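# Shelve the desk carton on its labelled wall-shelf spot

## Task

Take the carton that sits on the desk and set it into the line of cartons on the wall shelf, on the empty shelf label printed with that carton's part number, so the label is fully covered by it. It must stand upright, aligned with its neighbours, with its own label turned toward the room. Every other carton must stay exactly where and how it was, neither moved nor rotated. The carton must not topple or be left leaning, and it must stay in place by itself once the robot lets go; holding it there with the robot does not count.

## Robot and tools

ROBOT. A Hello Robot Stretch 3 with a single arm: a two-wheeled base (0.33 m long, 0.34 m wide) that can only drive straight or spin in place, a lift that slides up and down a mast, and a telescoping arm that reaches out to the robot's RIGHT. The arm has no forward axis, so to shift the gripper forward or back you drive the base. Spinning pivots about the wheel-axle midpoint, 0.05 m behind the front edge; with the arm in and wrist folded the swept circle has radius 0.28 m, but a level, unfolded gripper reaches outside it. In this task each finger pad squeezes with at most about 25 N, so grip a carton firmly and near its middle.

FRAMES. Base frame: origin on the floor between the drive wheels, x ahead, y to the left, z up. hand_pose is reported in it, located where the closed fingertips meet. Odometry frame is the base frame as it stood when the scene began; heading is positive leftward, between -3.142 and 3.142.

execute_actions takes "actions", a list run in order. Each action may hold "robot" (a command), "steps" (integer 1 to 450 control ticks at 30 per second; default 1) and "until" (a condition that ends the action early; only valid together with steps). An action with only steps simply waits. An empty list just reports the current state. Any invalid field or out-of-range number rejects the entire call and nothing runs.

The robot value is one of: a single command; a list of up to 8 items executed one after another, each a command or {"pause_s": s} with s at most 15; or {"stop": true}, which halts all motion and clears the queue. A command may contain "base", "joints" and "contact_limits"; its base and joint motions begin together and keep running across later actions.

base holds exactly one key. translate_m: a relative drive in metres along the heading, positive forward, magnitude up to 1. rotate_rad: a relative turn in radians, positive counter-clockwise seen from above, magnitude up to 3.2. Both are offsets counted from wherever the base is when that command starts. Full speed (0.30 m/s, 1.9 rad/s) needs the arm stowed (lift_m under 0.30, arm_m under 0.03, wrist_yaw_rad over 2.54); otherwise 0.10 m/s and 0.63 rad/s.

joints holds absolute targets, one number per named joint; unnamed joints keep their previous target. Ranges: lift_m 0 to 1.1 m (arm height); arm_m 0 to 0.52 m (extension); wrist_yaw_rad -1.345 to 4.42 (0 along the arm, positive toward the front, 3.0 folded over the base); wrist_pitch_rad -1.57 to 0.451 (0 level, negative tips fingers down); wrist_roll_rad -2.911 to 2.911 (0 fingers side by side, level); gripper_m -0.089 to 0.179 (larger is wider; actual fingertip gap is 0.007 m less when almost shut, 0.025 m less fully open, zero under 0.007); head_pan_rad -3.953 to 1.73 (0 ahead, positive left, -1.57 looks along the arm); head_tilt_rad -1.53 to 0.419 (negative down). head_camera and nav_camera follow the head; wrist_camera rides on the gripper.

contact_limits: {"arm_m": e}, e a motor effort percentage 1 to 100, makes that arm move halt with contact_stop once effort reaches e (-e when retracting). Lower is gentler; too low halts immediately. It stays until the next arm_m command.

until: {"robot": {...}} compares fields, e.g. "lift_m": [">", 0.3] or "base_status": ["!=", "moving"]; operators =, !=, <, <=, >, >=. {"robot": {"status": "ended"}} fires when nothing is moving and no queue runs (or at once if the command was refused). {"any": {"status": "ended"}} fires when any single motion or the queue finishes.

zoom_image: "camera" (head_camera, nav_camera or wrist_camera) and "region" [x0, y0, x1, y1] in pixels of that camera's last image, origin top-left, at most 504 by 504. Image sizes: head 896x504, nav 672x504 (fisheye), wrist 644x364.

finished_scene: "scene", the integer of the scene to close. Irreversible; call only after everything has come to rest and the carton stands on its own.

RESULTS. Each result is one snapshot plus one picture per camera. base_status gives the state and, in brackets, distance moved versus goal. joint_goals, joint_status (moving, done, off_target, contact_stop, time_out, stopped, not_commanded, torque_fault), measured_speeds, refusals, queue (idle, running, done, dropped, stopped) and queue_left. Lines starting refused:, dropped: or replaced: explain rejected goals, abandoned queue items, or how a previous motion ended. on_its_own reports targets the robot changed itself, slack or switched-off joints, abnormal resting effort, and lean. lidar_m: 12 distances in 30-degree sectors, first straight ahead, counting counter-clockwise, in a plane 0.17 m up. wrist_depth_mm and head_depth_mm: 7x7 grids of median depth (head image is sideways). base_tilt in degrees, forward and right positive. motor_effort in percent, peak in brackets. done means within tolerance, not exact.

CAUTIONS. Fold or unfold the wrist only with lift_m between 0.32 and 0.95, wrist_pitch_rad -0.4 and roll near 0; with yaw below -0.4 keep pitch at -0.5 or lower. A gripper_m reading or done does not prove a grasp; check cameras and effort. Close below the carton's width to grip; open at least 0.02 past the touching value to release. Pushing with the gripper above roughly 0.45 m, repeating a push after a contact_stop, or driving while holding something fixed can tip the robot; if base_tilt leans, back the gripper off, reverse the last move in small steps, and lower lift_m to about 0.2 if still tipped. A contact-stopped joint goes slack until commanded again. Avoid nudging the neighbouring cartons, dropping or slamming the carton, and hard pushes; wrist servos that strain too long switch off for 10 s.

Each tool is called after "Emit:" in YAML: its name, and indented under it one key for each argument.

## Session

Emit:
execute_actions:
  actions: []

Scene clock: 0.00 s.
robot.base_odometry: x=+0.000 y=+0.000 heading=+0.000 (m, m, rad; robot's odometry frame)
robot.turned_by_wheels: +0.000 (rad since the last result)
robot.turned_by_imu: +0.000 (rad since the last result)
robot.base_tilt: forward=+0.5 right=+0.3 (deg)
robot.lidar_m: 1.37 1.38 1.63 1.54 1.95 1.90 2.40 2.04 2.51 2.76 2.50 1.53
robot.head_depth_mm: 1400 1422 1440 1464 1472 1492 1516 / 1363 1376 1395 1421 1437 1450 1481 / 1329 1354 1366 1387 1406 1423 1439 / 1305 1322 1342 1351 1372 1386 1402 / 1276 1299 1302 1324 1341 1363 1381 / 1252 1264 1277 1292 1308 1323 1343 / 1224 1242 1254 1267 1280 1295 1309
robot.base_status: not_commanded
robot.joint_positions: lift_m=+0.455 arm_m=+0.001 wrist_yaw_rad=+3.126 wrist_pitch_rad=-0.464 wrist_roll_rad=+0.000 gripper_m=+0.037 head_pan_rad=-0.003 head_tilt_rad=+0.001
robot.joint_goals: lift_m=+0.455 arm_m=+0.001 wrist_yaw_rad=+3.126 wrist_pitch_rad=-0.464 wrist_roll_rad=+0.000 gripper_m=+0.037 head_pan_rad=-0.003 head_tilt_rad=+0.001
robot.joint_status: lift_m=not_commanded arm_m=not_commanded wrist_yaw_rad=not_commanded wrist_pitch_rad=not_commanded wrist_roll_rad=not_commanded gripper_m=not_commanded head_pan_rad=not_commanded head_tilt_rad=not_commanded
robot.measured_speeds: translate_m=+0.000 rotate_rad=+0.000 lift_m=+0.000 arm_m=+0.000 wrist_yaw_rad=+0.000 wrist_pitch_rad=+0.000 wrist_roll_rad=+0.000 head_pan_rad=+0.000 head_tilt_rad=+0.000
robot: refusals=0 queue=idle queue_left=0
robot.motor_effort: left_wheel=+1 right_wheel=+0 lift_m=+24 arm_m=+0 wrist_yaw_rad=-1 wrist_pitch_rad=+5 wrist_roll_rad=+0 gripper_m=+0 head_pan_rad=+0 head_tilt_rad=+2 (%)
robot.hand_pose: x=-0.0179 y=+0.0723 z=+0.4577 quat_wxyz=(+0.168, +0.689, +0.157, +0.687) (m; robot's base frame)
robot.wrist_depth_mm: - - - - - - - / - - - - - - - / - - - - - - - / 949 973 950 944 949 945 916 / 809 783 799 803 802 775 771 / 683 679 691 691 647 659 660 / 610 604 - - 587 584 573
pictures: head_camera (sideways: a quarter turn clockwise sets it upright), nav_camera (sideways: a quarter turn counterclockwise sets it upright), wrist_camera
Images, in order (width x height): head_camera 896x504, nav_camera 672x504, wrist_camera 644x364.

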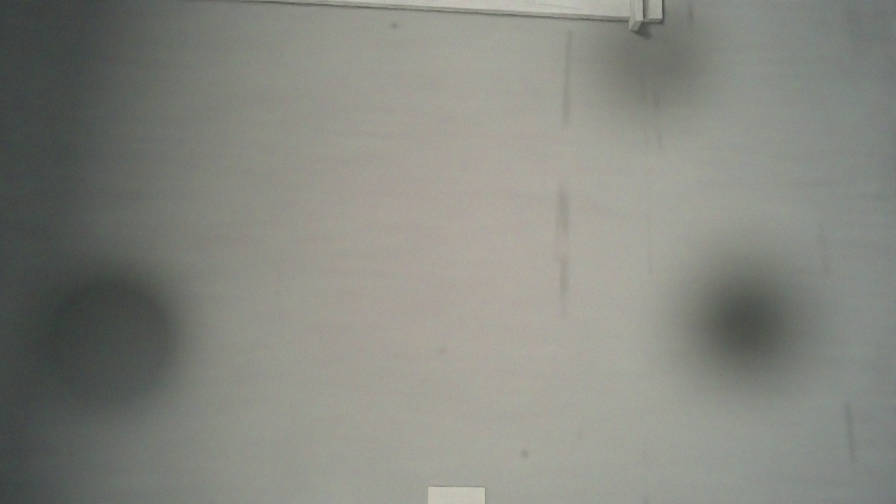

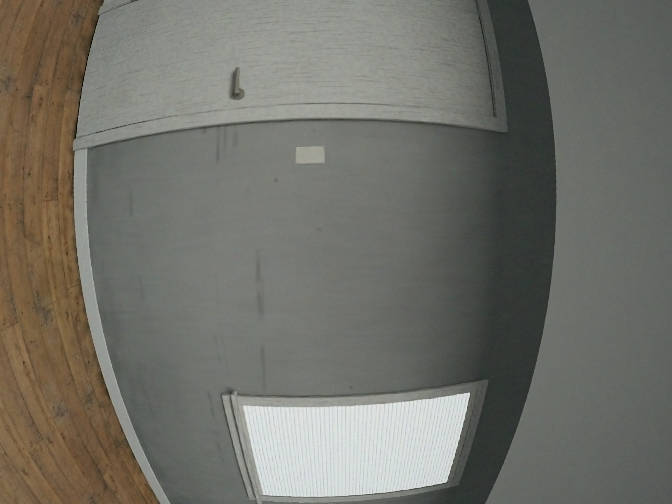

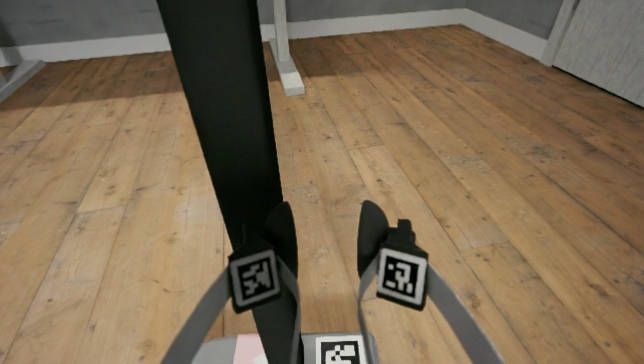

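Emit:
execute_actions:
  actions:
    - {"robot":{"joints":{"head_pan_rad":1.7,"head_tilt_rad":-0.4}},"steps":450,"until":{"robot":{"status":"ended"}}}

Emit:
execute_actions:
  actions:
    - {"robot":{"joints":{"head_pan_rad":-1.7,"head_tilt_rad":-0.3}},"steps":450,"until":{"robot":{"status":"ended"}}}

Emit:
execute_actions:
  actions:
    - {"robot":{"joints":{"head_pan_rad":-3.3,"head_tilt_rad":-0.3}},"steps":450,"until":{"robot":{"status":"ended"}}}

Scene clock: 5.30 s.
robot.base_odometry: x=+0.000 y=+0.000 heading=+0.000 (m, m, rad; robot's odometry frame)
robot.turned_by_wheels: +0.000 (rad since the last result)
robot.turned_by_imu: +0.000 (rad since the last result)
robot.base_tilt: forward=+0.5 right=+0.2 (deg)
robot.lidar_m: 1.37 1.37 1.63 1.54 1.94 1.88 2.39 2.04 2.52 2.75 2.50 1.54
robot.head_depth_mm: 1719 1876 2047 2236 2131 1644 1338 / 1710 1847 2005 2219 2150 1642 1336 / 1696 1825 2005 2162 2125 1627 1329 / 1691 1810 1933 1521 2014 1631 1321 / 1675 1813 1933 1506 2099 1615 1326 / 1661 1802 1909 1501 2094 1627 1318 / 1656 1791 1877 1347 - - -
robot.base_status: not_commanded
robot.joint_positions: lift_m=+0.455 arm_m=+0.001 wrist_yaw_rad=+3.126 wrist_pitch_rad=-0.464 wrist_roll_rad=+0.000 gripper_m=+0.037 head_pan_rad=+1.693 head_tilt_rad=-0.395
robot.joint_goals: lift_m=+0.455 arm_m=+0.001 wrist_yaw_rad=+3.126 wrist_pitch_rad=-0.464 wrist_roll_rad=+0.000 gripper_m=+0.037 head_pan_rad=+1.700 head_tilt_rad=-0.400
robot.joint_status: lift_m=not_commanded arm_m=not_commanded wrist_yaw_rad=not_commanded wrist_pitch_rad=not_commanded wrist_roll_rad=not_commanded gripper_m=not_commanded head_pan_rad=done head_tilt_rad=done
robot.measured_speeds: translate_m=+0.000 rotate_rad=+0.000 lift_m=+0.000 arm_m=+0.000 wrist_yaw_rad=+0.000 wrist_pitch_rad=+0.000 wrist_roll_rad=+0.000 head_pan_rad=+0.000 head_tilt_rad=+0.000
robot: refusals=0 queue=done queue_left=0
robot.motor_effort: left_wheel=+1(1) right_wheel=-1(1) lift_m=+24(25) arm_m=-1(0) wrist_yaw_rad=+0(0) wrist_pitch_rad=+5(5) wrist_roll_rad=+0(1) gripper_m=+0(0) head_pan_rad=+3(42) head_tilt_rad=-3(21) (%)
robot.hand_pose: x=-0.0179 y=+0.0723 z=+0.4577 quat_wxyz=(+0.168, +0.689, +0.157, +0.687) (m; robot's base frame)
robot.wrist_depth_mm: - - - - - - - / - - - - - - - / - - - - - - - / 959 953 959 942 912 892 937 / 800 791 780 781 805 782 763 / 714 675 716 682 645 668 662 / 604 605 - - 585 591 577
pictures: head_camera (sideways: a quarter turn clockwise sets it upright), nav_camera (sideways: a quarter turn counterclockwise sets it upright), wrist_camera
Images, in order (width x height): head_camera 896x504, nav_camera 672x504, wrist_camera 644x364.

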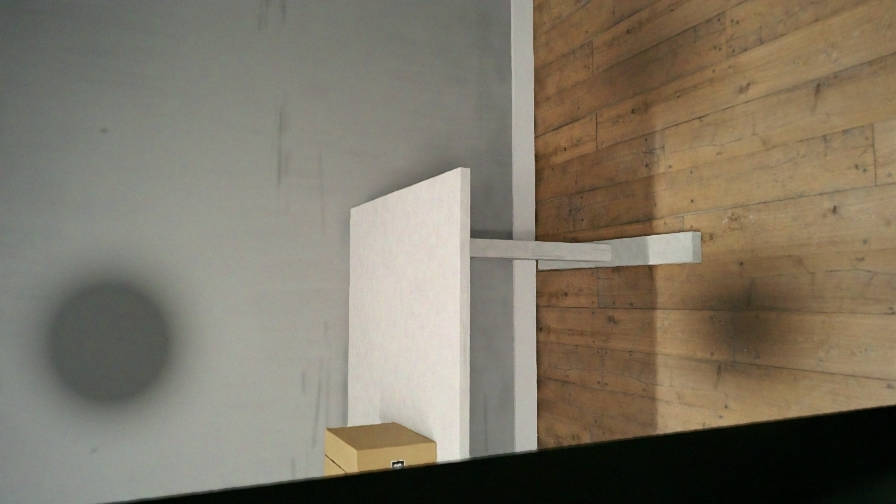

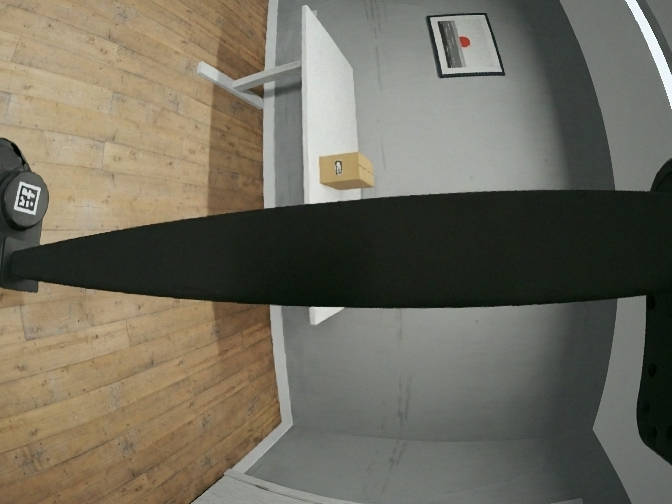

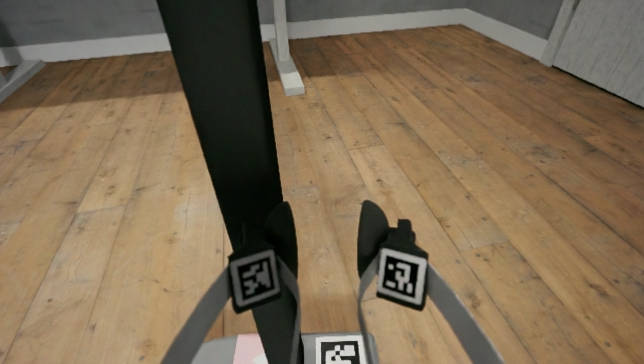

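Scene clock: 7.30 s.
robot.base_odometry: x=+0.000 y=+0.000 heading=+0.000 (m, m, rad; robot's odometry frame)
robot.turned_by_wheels: +0.000 (rad since the last result)
robot.turned_by_imu: +0.000 (rad since the last result)
robot.base_tilt: forward=+0.3 right=+0.2 (deg)
robot.lidar_m: 1.37 1.38 1.63 1.54 1.95 1.89 2.39 2.04 2.52 2.76 2.50 1.53
robot.head_depth_mm: 2705 2948 3171 3339 2442 1798 1433 / 2646 2815 3042 3261 2420 1792 1415 / 2531 2723 2958 3136 2430 1790 1416 / 2458 2651 2792 3025 2395 1779 1413 / 2394 2540 2654 2968 2371 1773 1403 / 2319 2476 2585 2845 2383 1760 1394 / 2264 2386 2556 2734 2336 1751 1395
robot.base_status: not_commanded
robot.joint_positions: lift_m=+0.455 arm_m=+0.001 wrist_yaw_rad=+3.126 wrist_pitch_rad=-0.464 wrist_roll_rad=+0.000 gripper_m=+0.037 head_pan_rad=-1.693 head_tilt_rad=-0.310
robot.joint_goals: lift_m=+0.455 arm_m=+0.001 wrist_yaw_rad=+3.126 wrist_pitch_rad=-0.464 wrist_roll_rad=+0.000 gripper_m=+0.037 head_pan_rad=-1.700 head_tilt_rad=-0.300
robot.joint_status: lift_m=not_commanded arm_m=not_commanded wrist_yaw_rad=not_commanded wrist_pitch_rad=not_commanded wrist_roll_rad=not_commanded gripper_m=not_commanded head_pan_rad=done head_tilt_rad=done
robot.measured_speeds: translate_m=+0.000 rotate_rad=+0.000 lift_m=+0.000 arm_m=+0.000 wrist_yaw_rad=+0.000 wrist_pitch_rad=+0.000 wrist_roll_rad=+0.000 head_pan_rad=+0.000 head_tilt_rad=+0.000
robot: refusals=0 queue=done queue_left=0
robot.motor_effort: left_wheel=+1(1) right_wheel=-1(0) lift_m=+24(24) arm_m=-1(1) wrist_yaw_rad=-1(1) wrist_pitch_rad=+5(5) wrist_roll_rad=+0(0) gripper_m=-1(0) head_pan_rad=-2(40) head_tilt_rad=+3(13) (%)
robot.hand_pose: x=-0.0179 y=+0.0723 z=+0.4577 quat_wxyz=(+0.168, +0.689, +0.157, +0.687) (m; robot's base frame)
robot.wrist_depth_mm: - - - - - - - / - - - - - - - / - - - - - - - / 973 965 966 932 918 934 925 / 819 797 816 791 812 765 775 / 695 690 701 664 654 659 662 / 595 601 - - 582 582 563
pictures: head_camera (sideways: a quarter turn clockwise sets it upright), nav_camera (sideways: a quarter turn counterclockwise sets it upright), wrist_camera
Images, in order (width x height): head_camera 896x504, nav_camera 672x504, wrist_camera 644x364.

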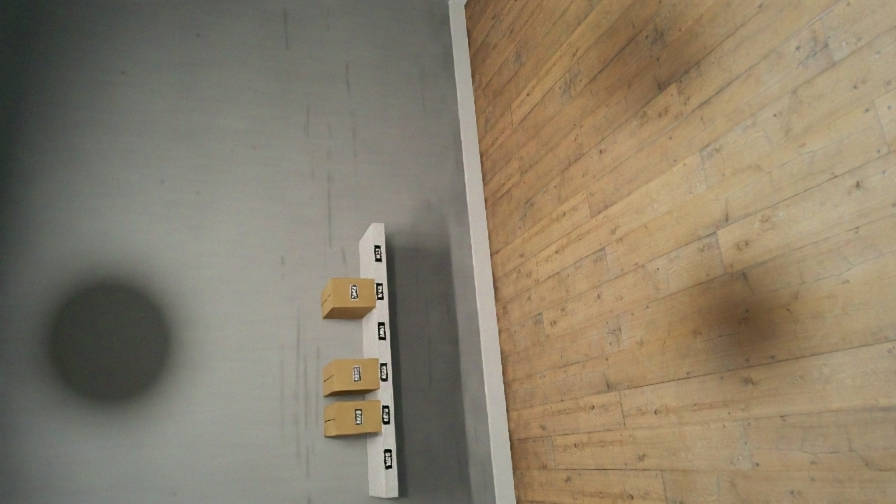

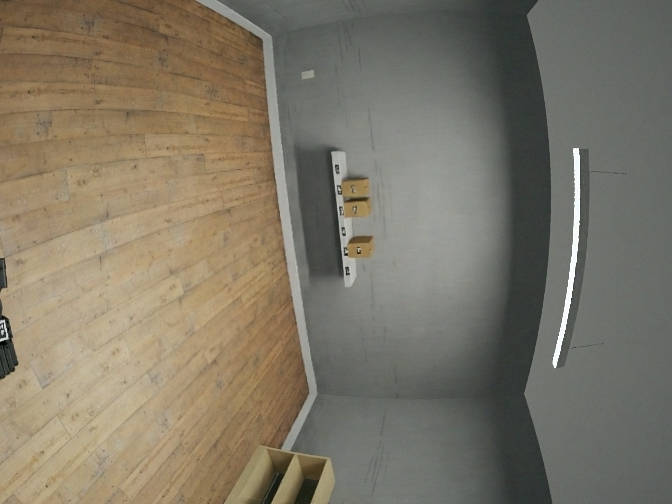

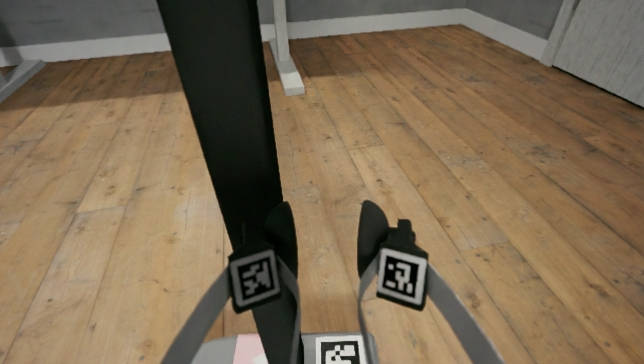

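Scene clock: 8.60 s.
robot.base_odometry: x=+0.000 y=+0.000 heading=+0.000 (m, m, rad; robot's odometry frame)
robot.turned_by_wheels: +0.000 (rad since the last result)
robot.turned_by_imu: +0.000 (rad since the last result)
robot.base_tilt: forward=+0.5 right=+0.2 (deg)
robot.lidar_m: 1.37 1.38 1.63 1.54 1.94 1.89 2.39 2.04 2.52 2.76 2.50 1.54
robot.head_depth_mm: 2435 2607 2785 3003 2448 1809 1424 / 2336 2497 2707 2957 2438 1792 1427 / 2237 2387 2593 2821 2409 1791 1418 / 2171 2292 2474 2680 2407 1784 1416 / 2093 2244 2379 2572 2393 1772 1398 / 2009 2164 2293 2470 2360 1757 1403 / 1963 2083 2225 2377 2359 1753 1398
robot.base_status: not_commanded
robot.joint_positions: lift_m=+0.455 arm_m=+0.001 wrist_yaw_rad=+3.126 wrist_pitch_rad=-0.464 wrist_roll_rad=+0.000 gripper_m=+0.037 head_pan_rad=-3.293 head_tilt_rad=-0.310
robot.joint_goals: lift_m=+0.455 arm_m=+0.001 wrist_yaw_rad=+3.126 wrist_pitch_rad=-0.464 wrist_roll_rad=+0.000 gripper_m=+0.037 head_pan_rad=-3.300 head_tilt_rad=-0.300
robot.joint_status: lift_m=not_commanded arm_m=not_commanded wrist_yaw_rad=not_commanded wrist_pitch_rad=not_commanded wrist_roll_rad=not_commanded gripper_m=not_commanded head_pan_rad=done head_tilt_rad=done
robot.measured_speeds: translate_m=+0.000 rotate_rad=+0.000 lift_m=+0.000 arm_m=+0.000 wrist_yaw_rad=+0.000 wrist_pitch_rad=+0.000 wrist_roll_rad=+0.000 head_pan_rad=+0.000 head_tilt_rad=+0.000
robot: refusals=0 queue=done queue_left=0
robot.motor_effort: left_wheel=+1(1) right_wheel=+0(1) lift_m=+25(24) arm_m=+0(0) wrist_yaw_rad=-1(0) wrist_pitch_rad=+5(5) wrist_roll_rad=+1(1) gripper_m=+0(0) head_pan_rad=-3(39) head_tilt_rad=+3(2) (%)
robot.hand_pose: x=-0.0179 y=+0.0723 z=+0.4577 quat_wxyz=(+0.168, +0.689, +0.157, +0.687) (m; robot's base frame)
robot.wrist_depth_mm: - - - - - - - / - - - - - - - / - - - - - - - / 956 986 953 978 952 929 929 / 808 806 814 783 807 767 776 / 690 678 720 682 637 664 672 / 604 600 - - 591 576 578
pictures: head_camera (sideways: a quarter turn clockwise sets it upright), nav_camera (sideways: a quarter turn counterclockwise sets it upright), wrist_camera
Images, in order (width x height): head_camera 896x504, nav_camera 672x504, wrist_camera 644x364.

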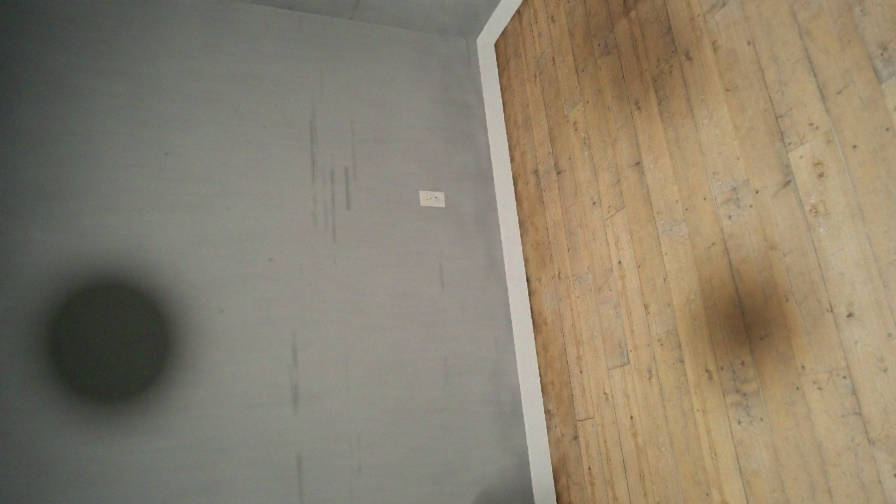

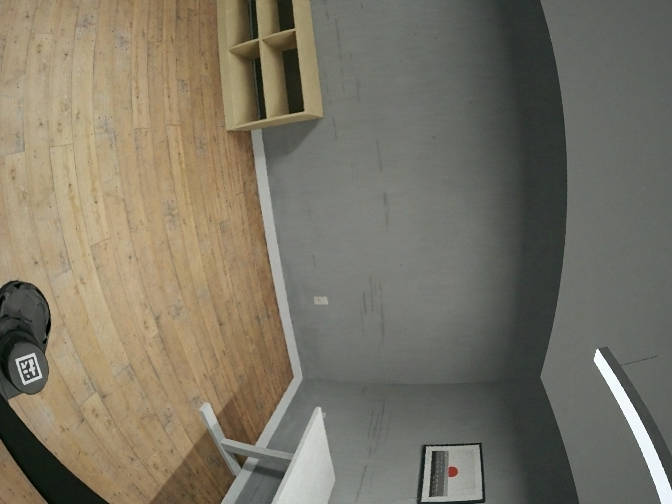

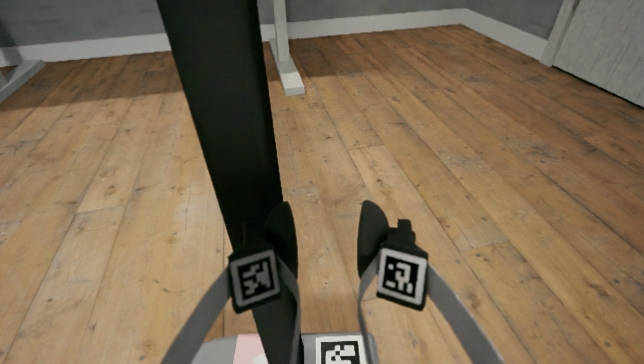

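Emit:
execute_actions:
  actions:
    - {"robot":[{"joints":{"lift_m":0.28,"wrist_pitch_rad":-0.4,"head_pan_rad":-1.57,"head_tilt_rad":-0.6}},{"base":{"rotate_rad":2.31}},{"base":{"translate_m":0.76}},{"base":{"rotate_rad":1.02}},{"joints":{"lift_m":0.9}}],"steps":450,"until":{"robot":{"status":"ended"}}}

Scene clock: 30.90 s.
robot.base_odometry: x=-0.512 y=+0.562 heading=-2.953 (m, m, rad; robot's odometry frame)
robot.turned_by_wheels: +3.330 (rad since the last result)
robot.turned_by_imu: +3.370 (rad since the last result)
robot.base_tilt: forward=+0.5 right=+0.3 (deg)
robot.lidar_m: 2.01 1.90 2.27 3.41 2.54 1.83 1.74 1.79 1.02 1.36 1.13 1.88
robot.head_depth_mm: 1129 1260 1333 965 809 1390 1199 / 1124 1255 1312 961 805 1406 1198 / 1123 1254 1307 889 830 1406 1189 / 1119 1253 890 759 824 1401 1186 / 1123 1258 1289 912 820 1385 1182 / 1122 1251 1283 944 817 1388 1177 / 1119 1259 1272 937 814 1381 1177
robot.base_status: done (rotate_rad +1.0199 of +1.0200)
robot.joint_positions: lift_m=+0.635 arm_m=+0.001 wrist_yaw_rad=+3.126 wrist_pitch_rad=-0.421 wrist_roll_rad=+0.000 gripper_m=+0.037 head_pan_rad=-1.577 head_tilt_rad=-0.593
robot.joint_goals: lift_m=+0.900 arm_m=+0.001 wrist_yaw_rad=+3.126 wrist_pitch_rad=-0.400 wrist_roll_rad=+0.000 gripper_m=+0.037 head_pan_rad=-1.570 head_tilt_rad=-0.600
robot.joint_status: lift_m=moving arm_m=not_commanded wrist_yaw_rad=not_commanded wrist_pitch_rad=done wrist_roll_rad=not_commanded gripper_m=not_commanded head_pan_rad=done head_tilt_rad=done
robot.measured_speeds: translate_m=+0.000 rotate_rad=+0.000 lift_m=+0.110 arm_m=+0.000 wrist_yaw_rad=+0.000 wrist_pitch_rad=+0.000 wrist_roll_rad=+0.000 head_pan_rad=+0.000 head_tilt_rad=+0.000
robot: refusals=0 queue=running queue_left=0
robot.motor_effort: left_wheel=-1(7) right_wheel=+2(14) lift_m=+37(40) arm_m=-1(1) wrist_yaw_rad=+0(0) wrist_pitch_rad=+7(9) wrist_roll_rad=+0(0) gripper_m=+0(0) head_pan_rad=+3(42) head_tilt_rad=-3(20) (%)
robot.hand_pose: x=-0.0178 y=+0.0779 z=+0.6473 quat_wxyz=(+0.153, +0.692, +0.143, +0.690) (m; robot's base frame)
robot.wrist_depth_mm: - - - - - - - / - - - - - - - / - - - - - - - / - - - - - - - / - - - - - - - / 917 946 987 954 916 923 915 / 825 807 776 799 787 781 798
pictures: head_camera (sideways: a quarter turn clockwise sets it upright), nav_camera (sideways: a quarter turn counterclockwise sets it upright), wrist_camera
Images, in order (width x height): head_camera 896x504, nav_camera 672x504, wrist_camera 644x364.

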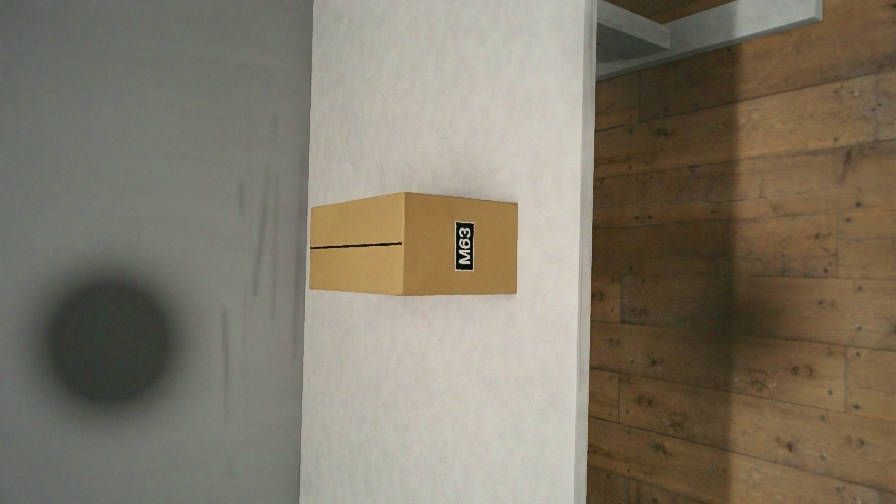

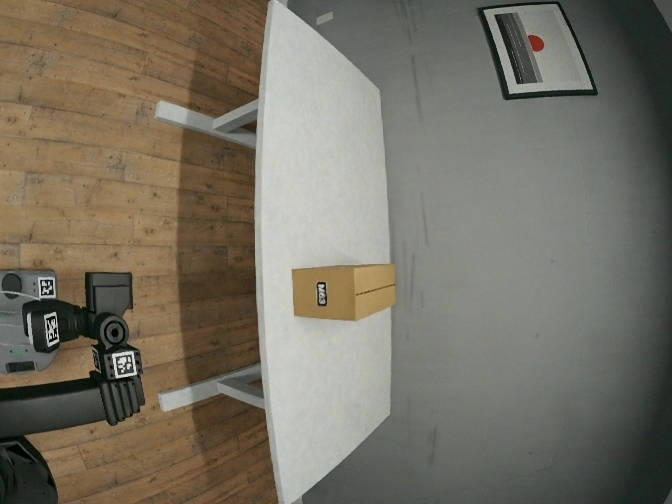

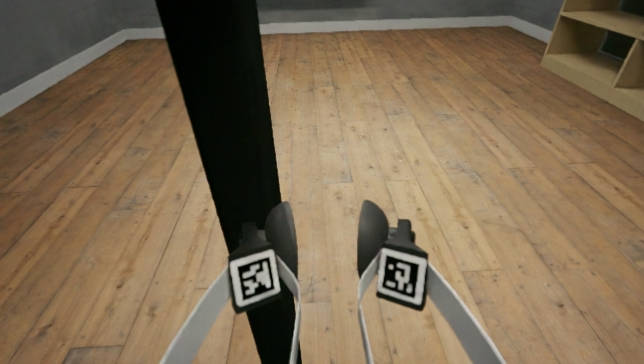

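Emit:
execute_actions:
  actions:
    - {"robot":[{"joints":{"lift_m":0.8,"wrist_yaw_rad":0,"gripper_m":0.179}},{"joints":{"wrist_pitch_rad":0.0}}],"steps":450,"until":{"robot":{"status":"ended"}}}

Scene clock: 39.40 s.
robot.base_odometry: x=-0.512 y=+0.562 heading=-2.953 (m, m, rad; robot's odometry frame)
robot.turned_by_wheels: +0.000 (rad since the last result)
robot.turned_by_imu: +0.000 (rad since the last result)
robot.base_tilt: forward=+0.5 right=+0.1 (deg)
robot.lidar_m: 2.01 1.90 2.27 3.39 2.55 1.83 1.74 1.79 1.02 1.35 1.13 1.88
robot.head_depth_mm: 1123 1266 1329 967 809 1388 1250 / 1126 1258 1317 963 821 1397 - / 1125 1262 1304 891 827 1457 - / 1129 1257 889 760 825 1458 - / 1125 1256 1288 914 822 1399 1183 / 1126 1253 1281 942 818 1384 1174 / 1121 1251 1278 936 814 1377 1181
robot.base_status: done (rotate_rad +1.0199 of +1.0200)
robot.joint_positions: lift_m=+0.801 arm_m=+0.001 wrist_yaw_rad=+0.003 wrist_pitch_rad=-0.025 wrist_roll_rad=+0.000 gripper_m=+0.179 head_pan_rad=-1.577 head_tilt_rad=-0.593
robot.joint_goals: lift_m=+0.800 arm_m=+0.001 wrist_yaw_rad=+0.000 wrist_pitch_rad=+0.000 wrist_roll_rad=+0.000 gripper_m=+0.179 head_pan_rad=-1.570 head_tilt_rad=-0.600
robot.joint_status: lift_m=done arm_m=not_commanded wrist_yaw_rad=done wrist_pitch_rad=done wrist_roll_rad=not_commanded gripper_m=done head_pan_rad=done head_tilt_rad=done
robot.measured_speeds: translate_m=+0.000 rotate_rad=+0.000 lift_m=+0.000 arm_m=+0.000 wrist_yaw_rad=+0.000 wrist_pitch_rad=+0.000 wrist_roll_rad=+0.000 head_pan_rad=+0.000 head_tilt_rad=+0.000
robot: refusals=0 queue=done queue_left=0
robot.motor_effort: left_wheel=-1(1) right_wheel=+3(3) lift_m=+10(37) arm_m=-1(1) wrist_yaw_rad=-2(4) wrist_pitch_rad=+8(8) wrist_roll_rad=+1(1) gripper_m=+0(100) head_pan_rad=+3(3) head_tilt_rad=-3(3) (%)
robot.hand_pose: x=-0.0208 y=-0.4016 z=+0.9090 quat_wxyz=(+0.707, +0.010, -0.707, -0.008) (m; robot's base frame)
robot.wrist_depth_mm: - - - - - - - / - - - - - - - / - - - - - - - / - - - 425 - 974 - / 676 699 654 444 642 644 620 / 489 473 468 454 458 460 474 / 368 366 368 382 375 371 368
pictures: head_camera (sideways: a quarter turn clockwise sets it upright), nav_camera (sideways: a quarter turn counterclockwise sets it upright), wrist_camera
Images, in order (width x height): head_camera 896x504, nav_camera 672x504, wrist_camera 644x364.

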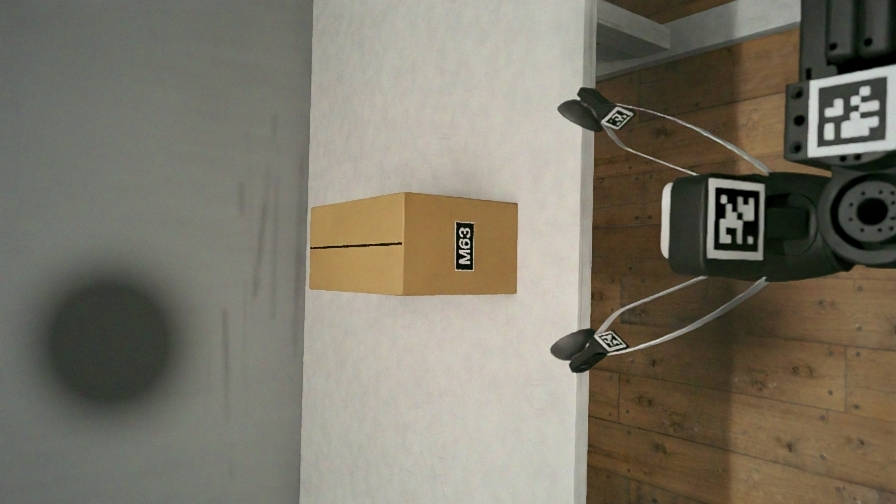

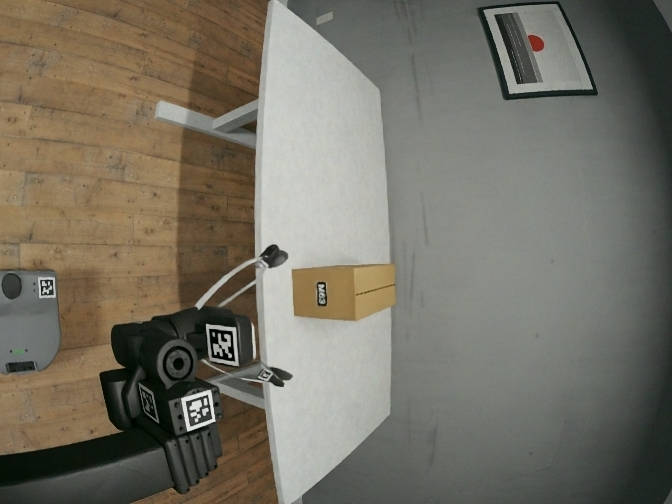

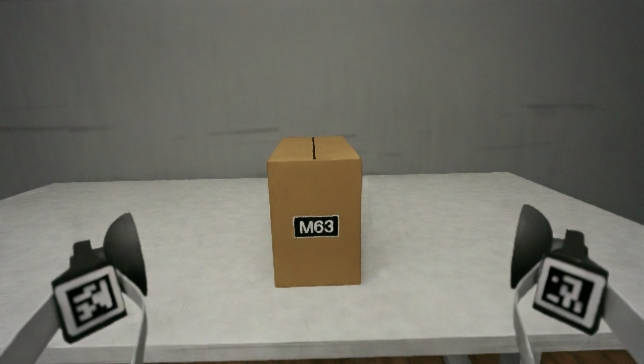

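Emit:
execute_actions:
  actions:
    - {"robot":{"base":{"translate_m":0.012},"joints":{"lift_m":0.74,"arm_m":0.15,"wrist_pitch_rad":0.02}},"steps":450,"until":{"robot":{"status":"ended"}}}

Scene clock: 46.53 s.
robot.base_odometry: x=-0.524 y=+0.559 heading=-2.953 (m, m, rad; robot's odometry frame)
robot.turned_by_wheels: +0.000 (rad since the last result)
robot.turned_by_imu: +0.000 (rad since the last result)
robot.base_tilt: forward=+0.4 right=+0.2 (deg)
robot.lidar_m: 2.00 1.90 2.27 3.41 2.57 1.84 1.74 1.80 1.03 1.35 1.12 1.89
robot.head_depth_mm: 1125 1254 1333 966 808 1392 - / 1123 1258 1325 960 780 - 1166 / 1118 1256 1306 888 799 - 1186 / 1127 1257 889 758 811 1394 1186 / 1125 1257 1289 948 821 1390 1184 / 1121 1249 1280 940 819 1389 1181 / 1120 1257 1269 934 814 1382 1180
robot.base_status: done (translate_m +0.0120 of +0.0120)
robot.joint_positions: lift_m=+0.741 arm_m=+0.150 wrist_yaw_rad=+0.002 wrist_pitch_rad=-0.003 wrist_roll_rad=+0.000 gripper_m=+0.179 head_pan_rad=-1.577 head_tilt_rad=-0.593
robot.joint_goals: lift_m=+0.740 arm_m=+0.150 wrist_yaw_rad=+0.000 wrist_pitch_rad=+0.020 wrist_roll_rad=+0.000 gripper_m=+0.179 head_pan_rad=-1.570 head_tilt_rad=-0.600
robot.joint_status: lift_m=done arm_m=done wrist_yaw_rad=done wrist_pitch_rad=done wrist_roll_rad=not_commanded gripper_m=done head_pan_rad=done head_tilt_rad=done
robot.measured_speeds: translate_m=+0.000 rotate_rad=+0.000 lift_m=+0.000 arm_m=+0.000 wrist_yaw_rad=+0.000 wrist_pitch_rad=+0.000 wrist_roll_rad=+0.000 head_pan_rad=+0.000 head_tilt_rad=+0.000
robot: refusals=0 queue=done queue_left=0
robot.motor_effort: left_wheel=-1(3) right_wheel=+2(8) lift_m=+11(11) arm_m=+3(2) wrist_yaw_rad=-2(2) wrist_pitch_rad=+8(11) wrist_roll_rad=+0(0) gripper_m=+0(0) head_pan_rad=+4(3) head_tilt_rad=-3(3) (%)
robot.hand_pose: x=-0.0210 y=-0.5509 z=+0.8545 quat_wxyz=(+0.707, +0.002, -0.707, -0.001) (m; robot's base frame)
robot.wrist_depth_mm: 878 904 930 922 904 956 937 / 982 947 963 937 943 949 958 / 957 986 959 258 984 987 - / 991 963 790 266 747 840 - / 547 561 485 277 481 509 510 / 394 375 356 289 346 361 374 / 279 290 291 286 286 283 265
pictures: head_camera (sideways: a quarter turn clockwise sets it upright), nav_camera (sideways: a quarter turn counterclockwise sets it upright), wrist_camera
Images, in order (width x height): head_camera 896x504, nav_camera 672x504, wrist_camera 644x364.

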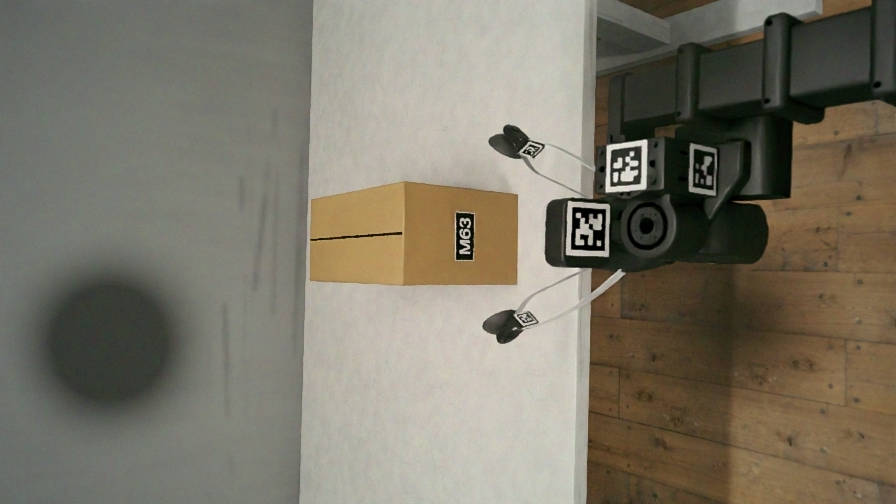

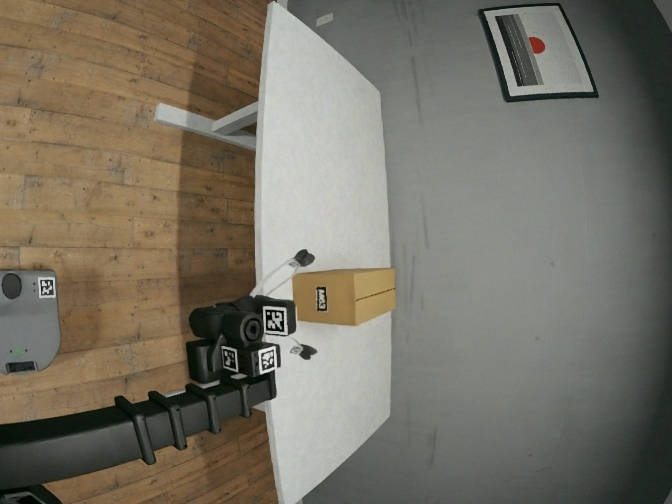

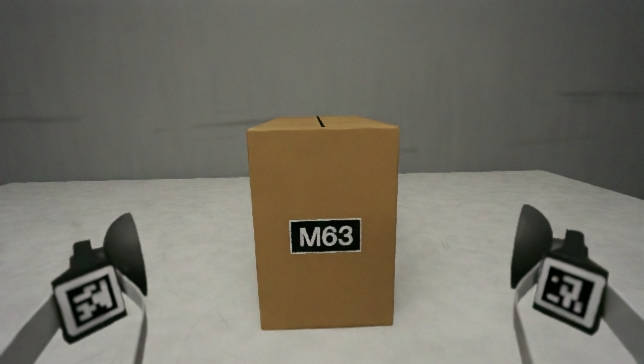

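Emit:
execute_actions:
  actions:
    - {"robot":[{"joints":{"lift_m":0.71}},{"joints":{"arm_m":0.33,"head_tilt_rad":-0.75},"contact_limits":{"arm_m":15}}],"steps":450,"until":{"robot":{"status":"ended"}}}

Scene clock: 54.20 s.
robot.base_odometry: x=-0.524 y=+0.559 heading=-2.953 (m, m, rad; robot's odometry frame)
robot.turned_by_wheels: +0.000 (rad since the last result)
robot.turned_by_imu: +0.000 (rad since the last result)
robot.base_tilt: forward=+0.6 right=+0.1 (deg)
robot.lidar_m: 1.99 1.90 2.27 3.39 2.57 1.85 1.75 1.80 1.02 1.35 1.13 1.88
robot.head_depth_mm: 1154 1270 1008 826 1451 1307 - / 1153 1268 1006 825 - - 1131 / 1158 1272 769 - 1498 1295 1130 / 1154 1249 737 814 1504 1289 1126 / 1154 1251 988 811 1506 1285 1127 / 1150 1248 976 811 1496 1274 1120 / 1156 1243 974 805 1480 1284 1117
robot.base_status: done (translate_m +0.0120 of +0.0120)
robot.joint_positions: lift_m=+0.711 arm_m=+0.330 wrist_yaw_rad=+0.001 wrist_pitch_rad=-0.003 wrist_roll_rad=+0.000 gripper_m=+0.179 head_pan_rad=-1.577 head_tilt_rad=-0.741
robot.joint_goals: lift_m=+0.710 arm_m=+0.330 wrist_yaw_rad=+0.000 wrist_pitch_rad=+0.020 wrist_roll_rad=+0.000 gripper_m=+0.179 head_pan_rad=-1.570 head_tilt_rad=-0.750
robot.joint_status: lift_m=done arm_m=done wrist_yaw_rad=done wrist_pitch_rad=done wrist_roll_rad=not_commanded gripper_m=done head_pan_rad=done head_tilt_rad=done
robot.measured_speeds: translate_m=+0.000 rotate_rad=+0.000 lift_m=+0.000 arm_m=+0.000 wrist_yaw_rad=+0.000 wrist_pitch_rad=+0.000 wrist_roll_rad=+0.000 head_pan_rad=+0.000 head_tilt_rad=+0.000
robot: refusals=0 queue=done queue_left=0
robot.motor_effort: left_wheel=-1(1) right_wheel=+3(3) lift_m=+10(10) arm_m=+3(4) wrist_yaw_rad=-2(2) wrist_pitch_rad=+8(8) wrist_roll_rad=+1(0) gripper_m=+0(0) head_pan_rad=+4(4) head_tilt_rad=-4(16) (%)
robot.contact_limits: arm_m 15 (drawing in: default 24, maximum 38; extending or still: default 31, maximum 52)
robot.hand_pose: x=-0.0211 y=-0.7309 z=+0.8246 quat_wxyz=(+0.707, +0.002, -0.707, -0.001) (m; robot's base frame)
robot.wrist_depth_mm: 714 734 746 728 736 737 754 / 777 88 88 89 90 91 787 / 785 91 91 92 93 95 824 / 791 95 94 96 97 98 692 / 460 98 98 99 101 102 434 / 345 101 102 104 105 106 317 / 236 225 106 107 109 112 224
pictures: head_camera (sideways: a quarter turn clockwise sets it upright), nav_camera (sideways: a quarter turn counterclockwise sets it upright), wrist_camera
Images, in order (width x height): head_camera 896x504, nav_camera 672x504, wrist_camera 644x364.

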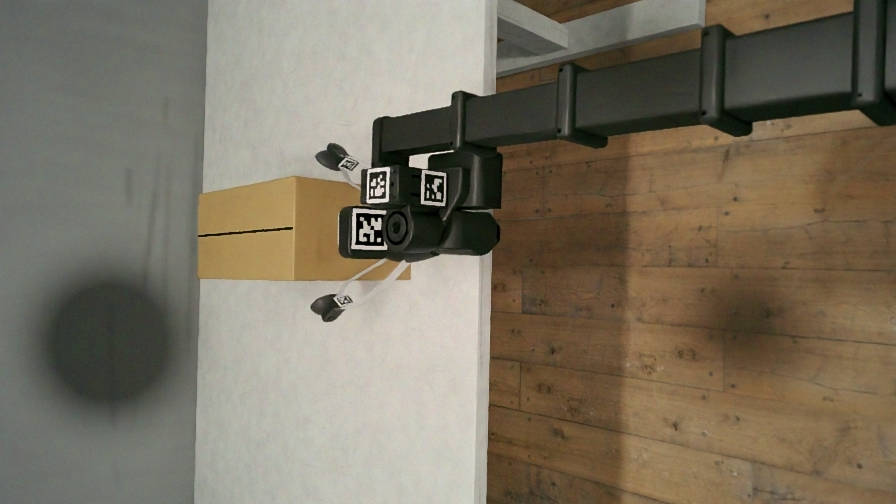

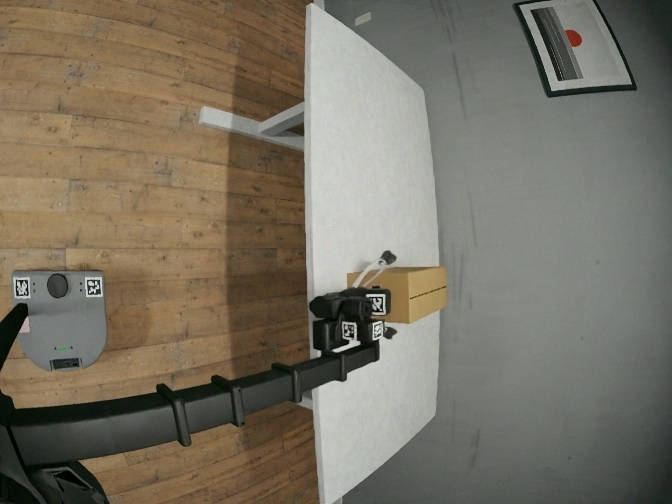

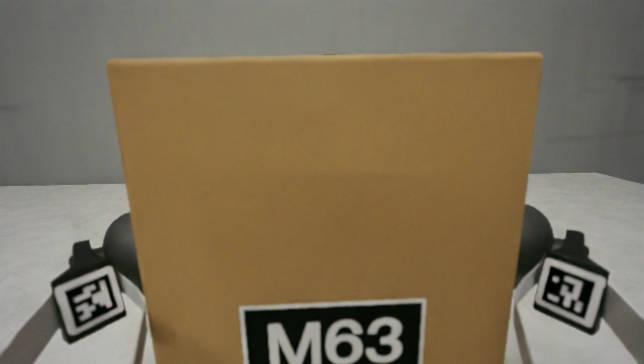

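Emit:
execute_actions:
  actions:
    - {"robot":[{"joints":{"arm_m":0.30,"lift_m":0.86}},{"joints":{"lift_m":0.99,"wrist_pitch_rad":-1.0,"arm_m":0.36}},{"joints":{"arm_m":0.50,"head_tilt_rad":-0.55}}],"steps":450,"until":{"robot":{"status":"ended"}}}

Scene clock: 71.77 s.
robot.base_odometry: x=-0.524 y=+0.559 heading=-2.953 (m, m, rad; robot's odometry frame)
robot.turned_by_wheels: +0.000 (rad since the last result)
robot.turned_by_imu: +0.000 (rad since the last result)
robot.base_tilt: forward=+0.4 right=+0.3 (deg)
robot.lidar_m: 2.00 1.90 2.26 3.40 2.57 1.84 1.75 1.80 1.03 1.35 1.13 1.88
robot.head_depth_mm: 1122 1208 - 978 815 1381 1214 / 1125 - 1352 1016 809 1441 1214 / 1122 - 1351 913 806 1431 1211 / 1123 1237 872 774 801 1430 1212 / 1118 1242 1324 997 799 1424 1201 / 1121 1240 1324 993 796 1422 1199 / 1118 1237 1323 984 793 1417 1195
robot.base_status: done (translate_m +0.0120 of +0.0120)
robot.joint_positions: lift_m=+0.989 arm_m=+0.500 wrist_yaw_rad=+0.001 wrist_pitch_rad=-1.004 wrist_roll_rad=+0.000 gripper_m=+0.179 head_pan_rad=-1.577 head_tilt_rad=-0.557
robot.joint_goals: lift_m=+0.990 arm_m=+0.500 wrist_yaw_rad=+0.000 wrist_pitch_rad=-1.000 wrist_roll_rad=+0.000 gripper_m=+0.179 head_pan_rad=-1.570 head_tilt_rad=-0.550
robot.joint_status: lift_m=done arm_m=done wrist_yaw_rad=done wrist_pitch_rad=done wrist_roll_rad=not_commanded gripper_m=done head_pan_rad=done head_tilt_rad=done
robot.measured_speeds: translate_m=+0.000 rotate_rad=+0.000 lift_m=+0.000 arm_m=+0.000 wrist_yaw_rad=+0.000 wrist_pitch_rad=+0.000 wrist_roll_rad=+0.000 head_pan_rad=+0.000 head_tilt_rad=+0.000
robot: refusals=0 queue=done queue_left=0
robot.motor_effort: left_wheel=-1(1) right_wheel=+3(3) lift_m=+38(39) arm_m=+2(3) wrist_yaw_rad=-2(1) wrist_pitch_rad=+1(6) wrist_roll_rad=+0(1) gripper_m=+0(0) head_pan_rad=+3(3) head_tilt_rad=+2(20) (%)
robot.hand_pose: x=-0.0215 y=-0.7619 z=+0.8988 quat_wxyz=(+0.620, +0.341, -0.619, -0.340) (m; robot's base frame)
robot.wrist_depth_mm: 452 440 210 205 426 436 429 / 415 419 195 193 198 414 410 / 396 393 184 180 185 389 382 / 368 369 174 171 173 366 364 / 351 352 163 162 162 345 342 / 337 326 154 153 153 327 331 / 309 316 146 146 145 309 306
pictures: head_camera (sideways: a quarter turn clockwise sets it upright), nav_camera (sideways: a quarter turn counterclockwise sets it upright), wrist_camera
Images, in order (width x height): head_camera 896x504, nav_camera 672x504, wrist_camera 644x364.

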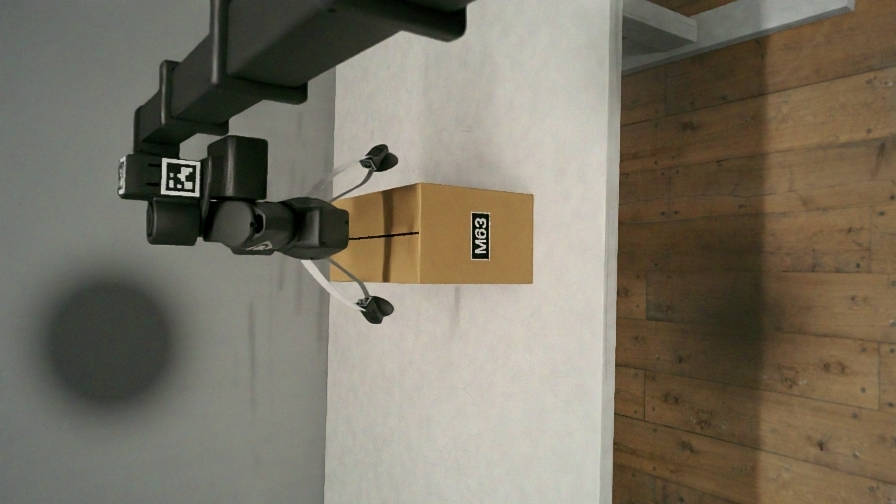

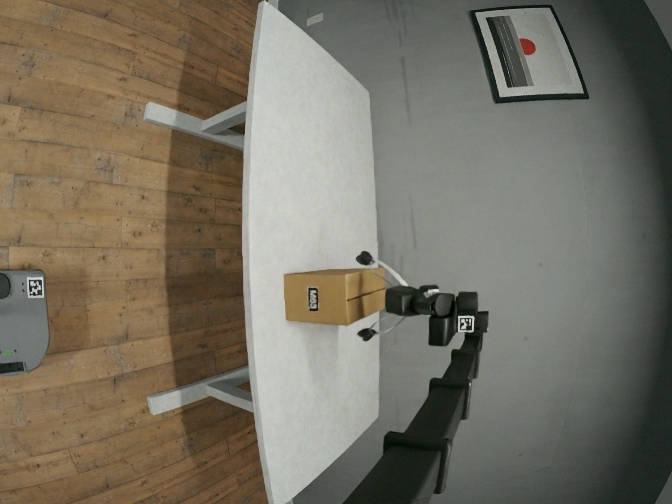

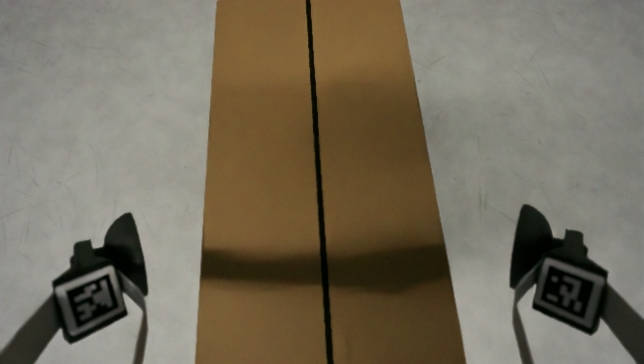

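Emit:
execute_actions:
  actions:
    - {"robot":[{"joints":{"arm_m":0.52,"wrist_pitch_rad":-0.9,"wrist_yaw_rad":0.05}},{"joints":{"lift_m":0.93}}],"steps":450,"until":{"robot":{"status":"ended"}}}

Scene clock: 78.90 s.
robot.base_odometry: x=-0.524 y=+0.559 heading=-2.953 (m, m, rad; robot's odometry frame)
robot.turned_by_wheels: +0.000 (rad since the last result)
robot.turned_by_imu: +0.000 (rad since the last result)
robot.base_tilt: forward=+0.5 right=+0.2 (deg)
robot.lidar_m: 1.99 1.90 2.26 3.40 2.57 1.85 1.75 1.80 1.02 1.35 1.13 1.88
robot.head_depth_mm: 1120 1252 1352 - 787 1390 1217 / 1117 1230 - 976 808 1430 1214 / 1120 1205 1306 901 808 1436 1213 / 1122 1224 1330 779 802 1430 1210 / 1116 1241 1324 997 798 1424 1203 / 1117 1240 1321 990 796 1418 1199 / 1120 1238 1326 985 793 1411 1196
robot.base_status: done (translate_m +0.0120 of +0.0120)
robot.joint_positions: lift_m=+0.931 arm_m=+0.520 wrist_yaw_rad=+0.047 wrist_pitch_rad=-0.897 wrist_roll_rad=+0.000 gripper_m=+0.179 head_pan_rad=-1.577 head_tilt_rad=-0.556
robot.joint_goals: lift_m=+0.930 arm_m=+0.520 wrist_yaw_rad=+0.050 wrist_pitch_rad=-0.900 wrist_roll_rad=+0.000 gripper_m=+0.179 head_pan_rad=-1.570 head_tilt_rad=-0.550
robot.joint_status: lift_m=done arm_m=done wrist_yaw_rad=done wrist_pitch_rad=done wrist_roll_rad=not_commanded gripper_m=done head_pan_rad=done head_tilt_rad=done
robot.measured_speeds: translate_m=+0.000 rotate_rad=+0.000 lift_m=+0.000 arm_m=+0.000 wrist_yaw_rad=+0.000 wrist_pitch_rad=+0.000 wrist_roll_rad=+0.000 head_pan_rad=+0.000 head_tilt_rad=+0.000
robot: refusals=0 queue=done queue_left=0
robot.motor_effort: left_wheel=-1(2) right_wheel=+4(6) lift_m=+5(38) arm_m=+2(3) wrist_yaw_rad=+2(0) wrist_pitch_rad=-1(5) wrist_roll_rad=+0(1) gripper_m=-2(2) head_pan_rad=+3(3) head_tilt_rad=+2(2) (%)
robot.hand_pose: x=-0.0149 y=-0.8055 z=+0.8544 quat_wxyz=(+0.644, +0.322, -0.629, -0.292) (m; robot's base frame)
robot.wrist_depth_mm: 434 432 168 163 164 422 419 / 392 394 150 149 148 392 378 / 364 364 137 136 136 353 352 / 333 332 127 126 125 323 326 / 308 308 117 117 116 120 306 / 293 111 110 109 109 109 286 / 268 106 103 102 102 103 262
pictures: head_camera (sideways: a quarter turn clockwise sets it upright), nav_camera (sideways: a quarter turn counterclockwise sets it upright), wrist_camera
Images, in order (width x height): head_camera 896x504, nav_camera 672x504, wrist_camera 644x364.

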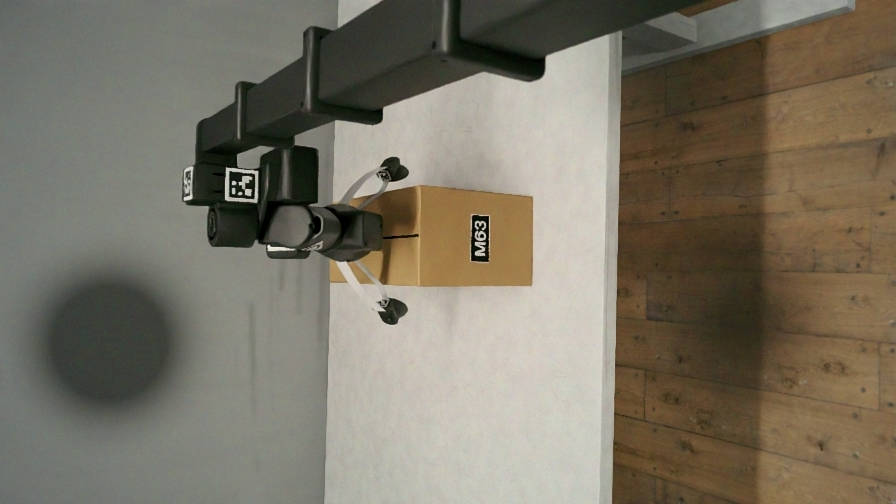

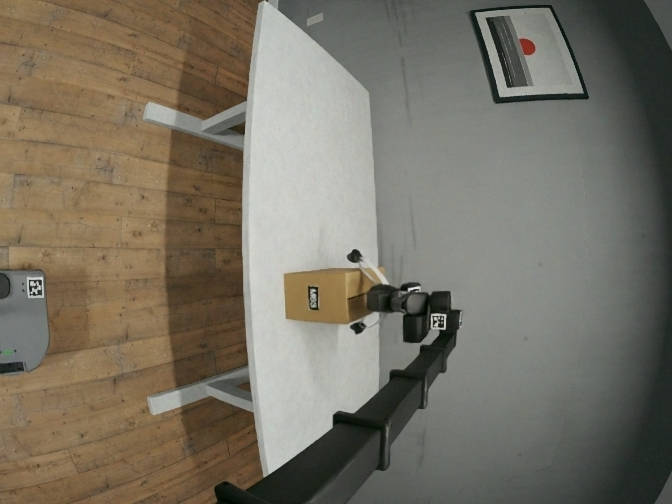

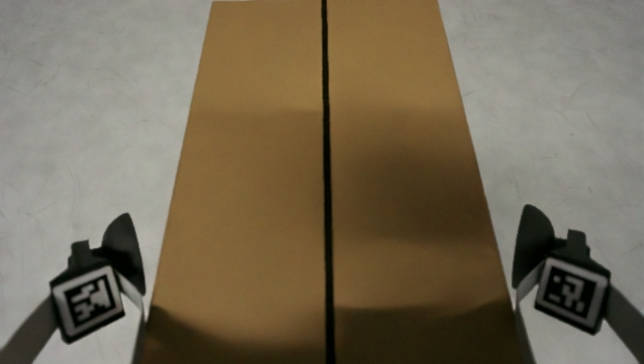

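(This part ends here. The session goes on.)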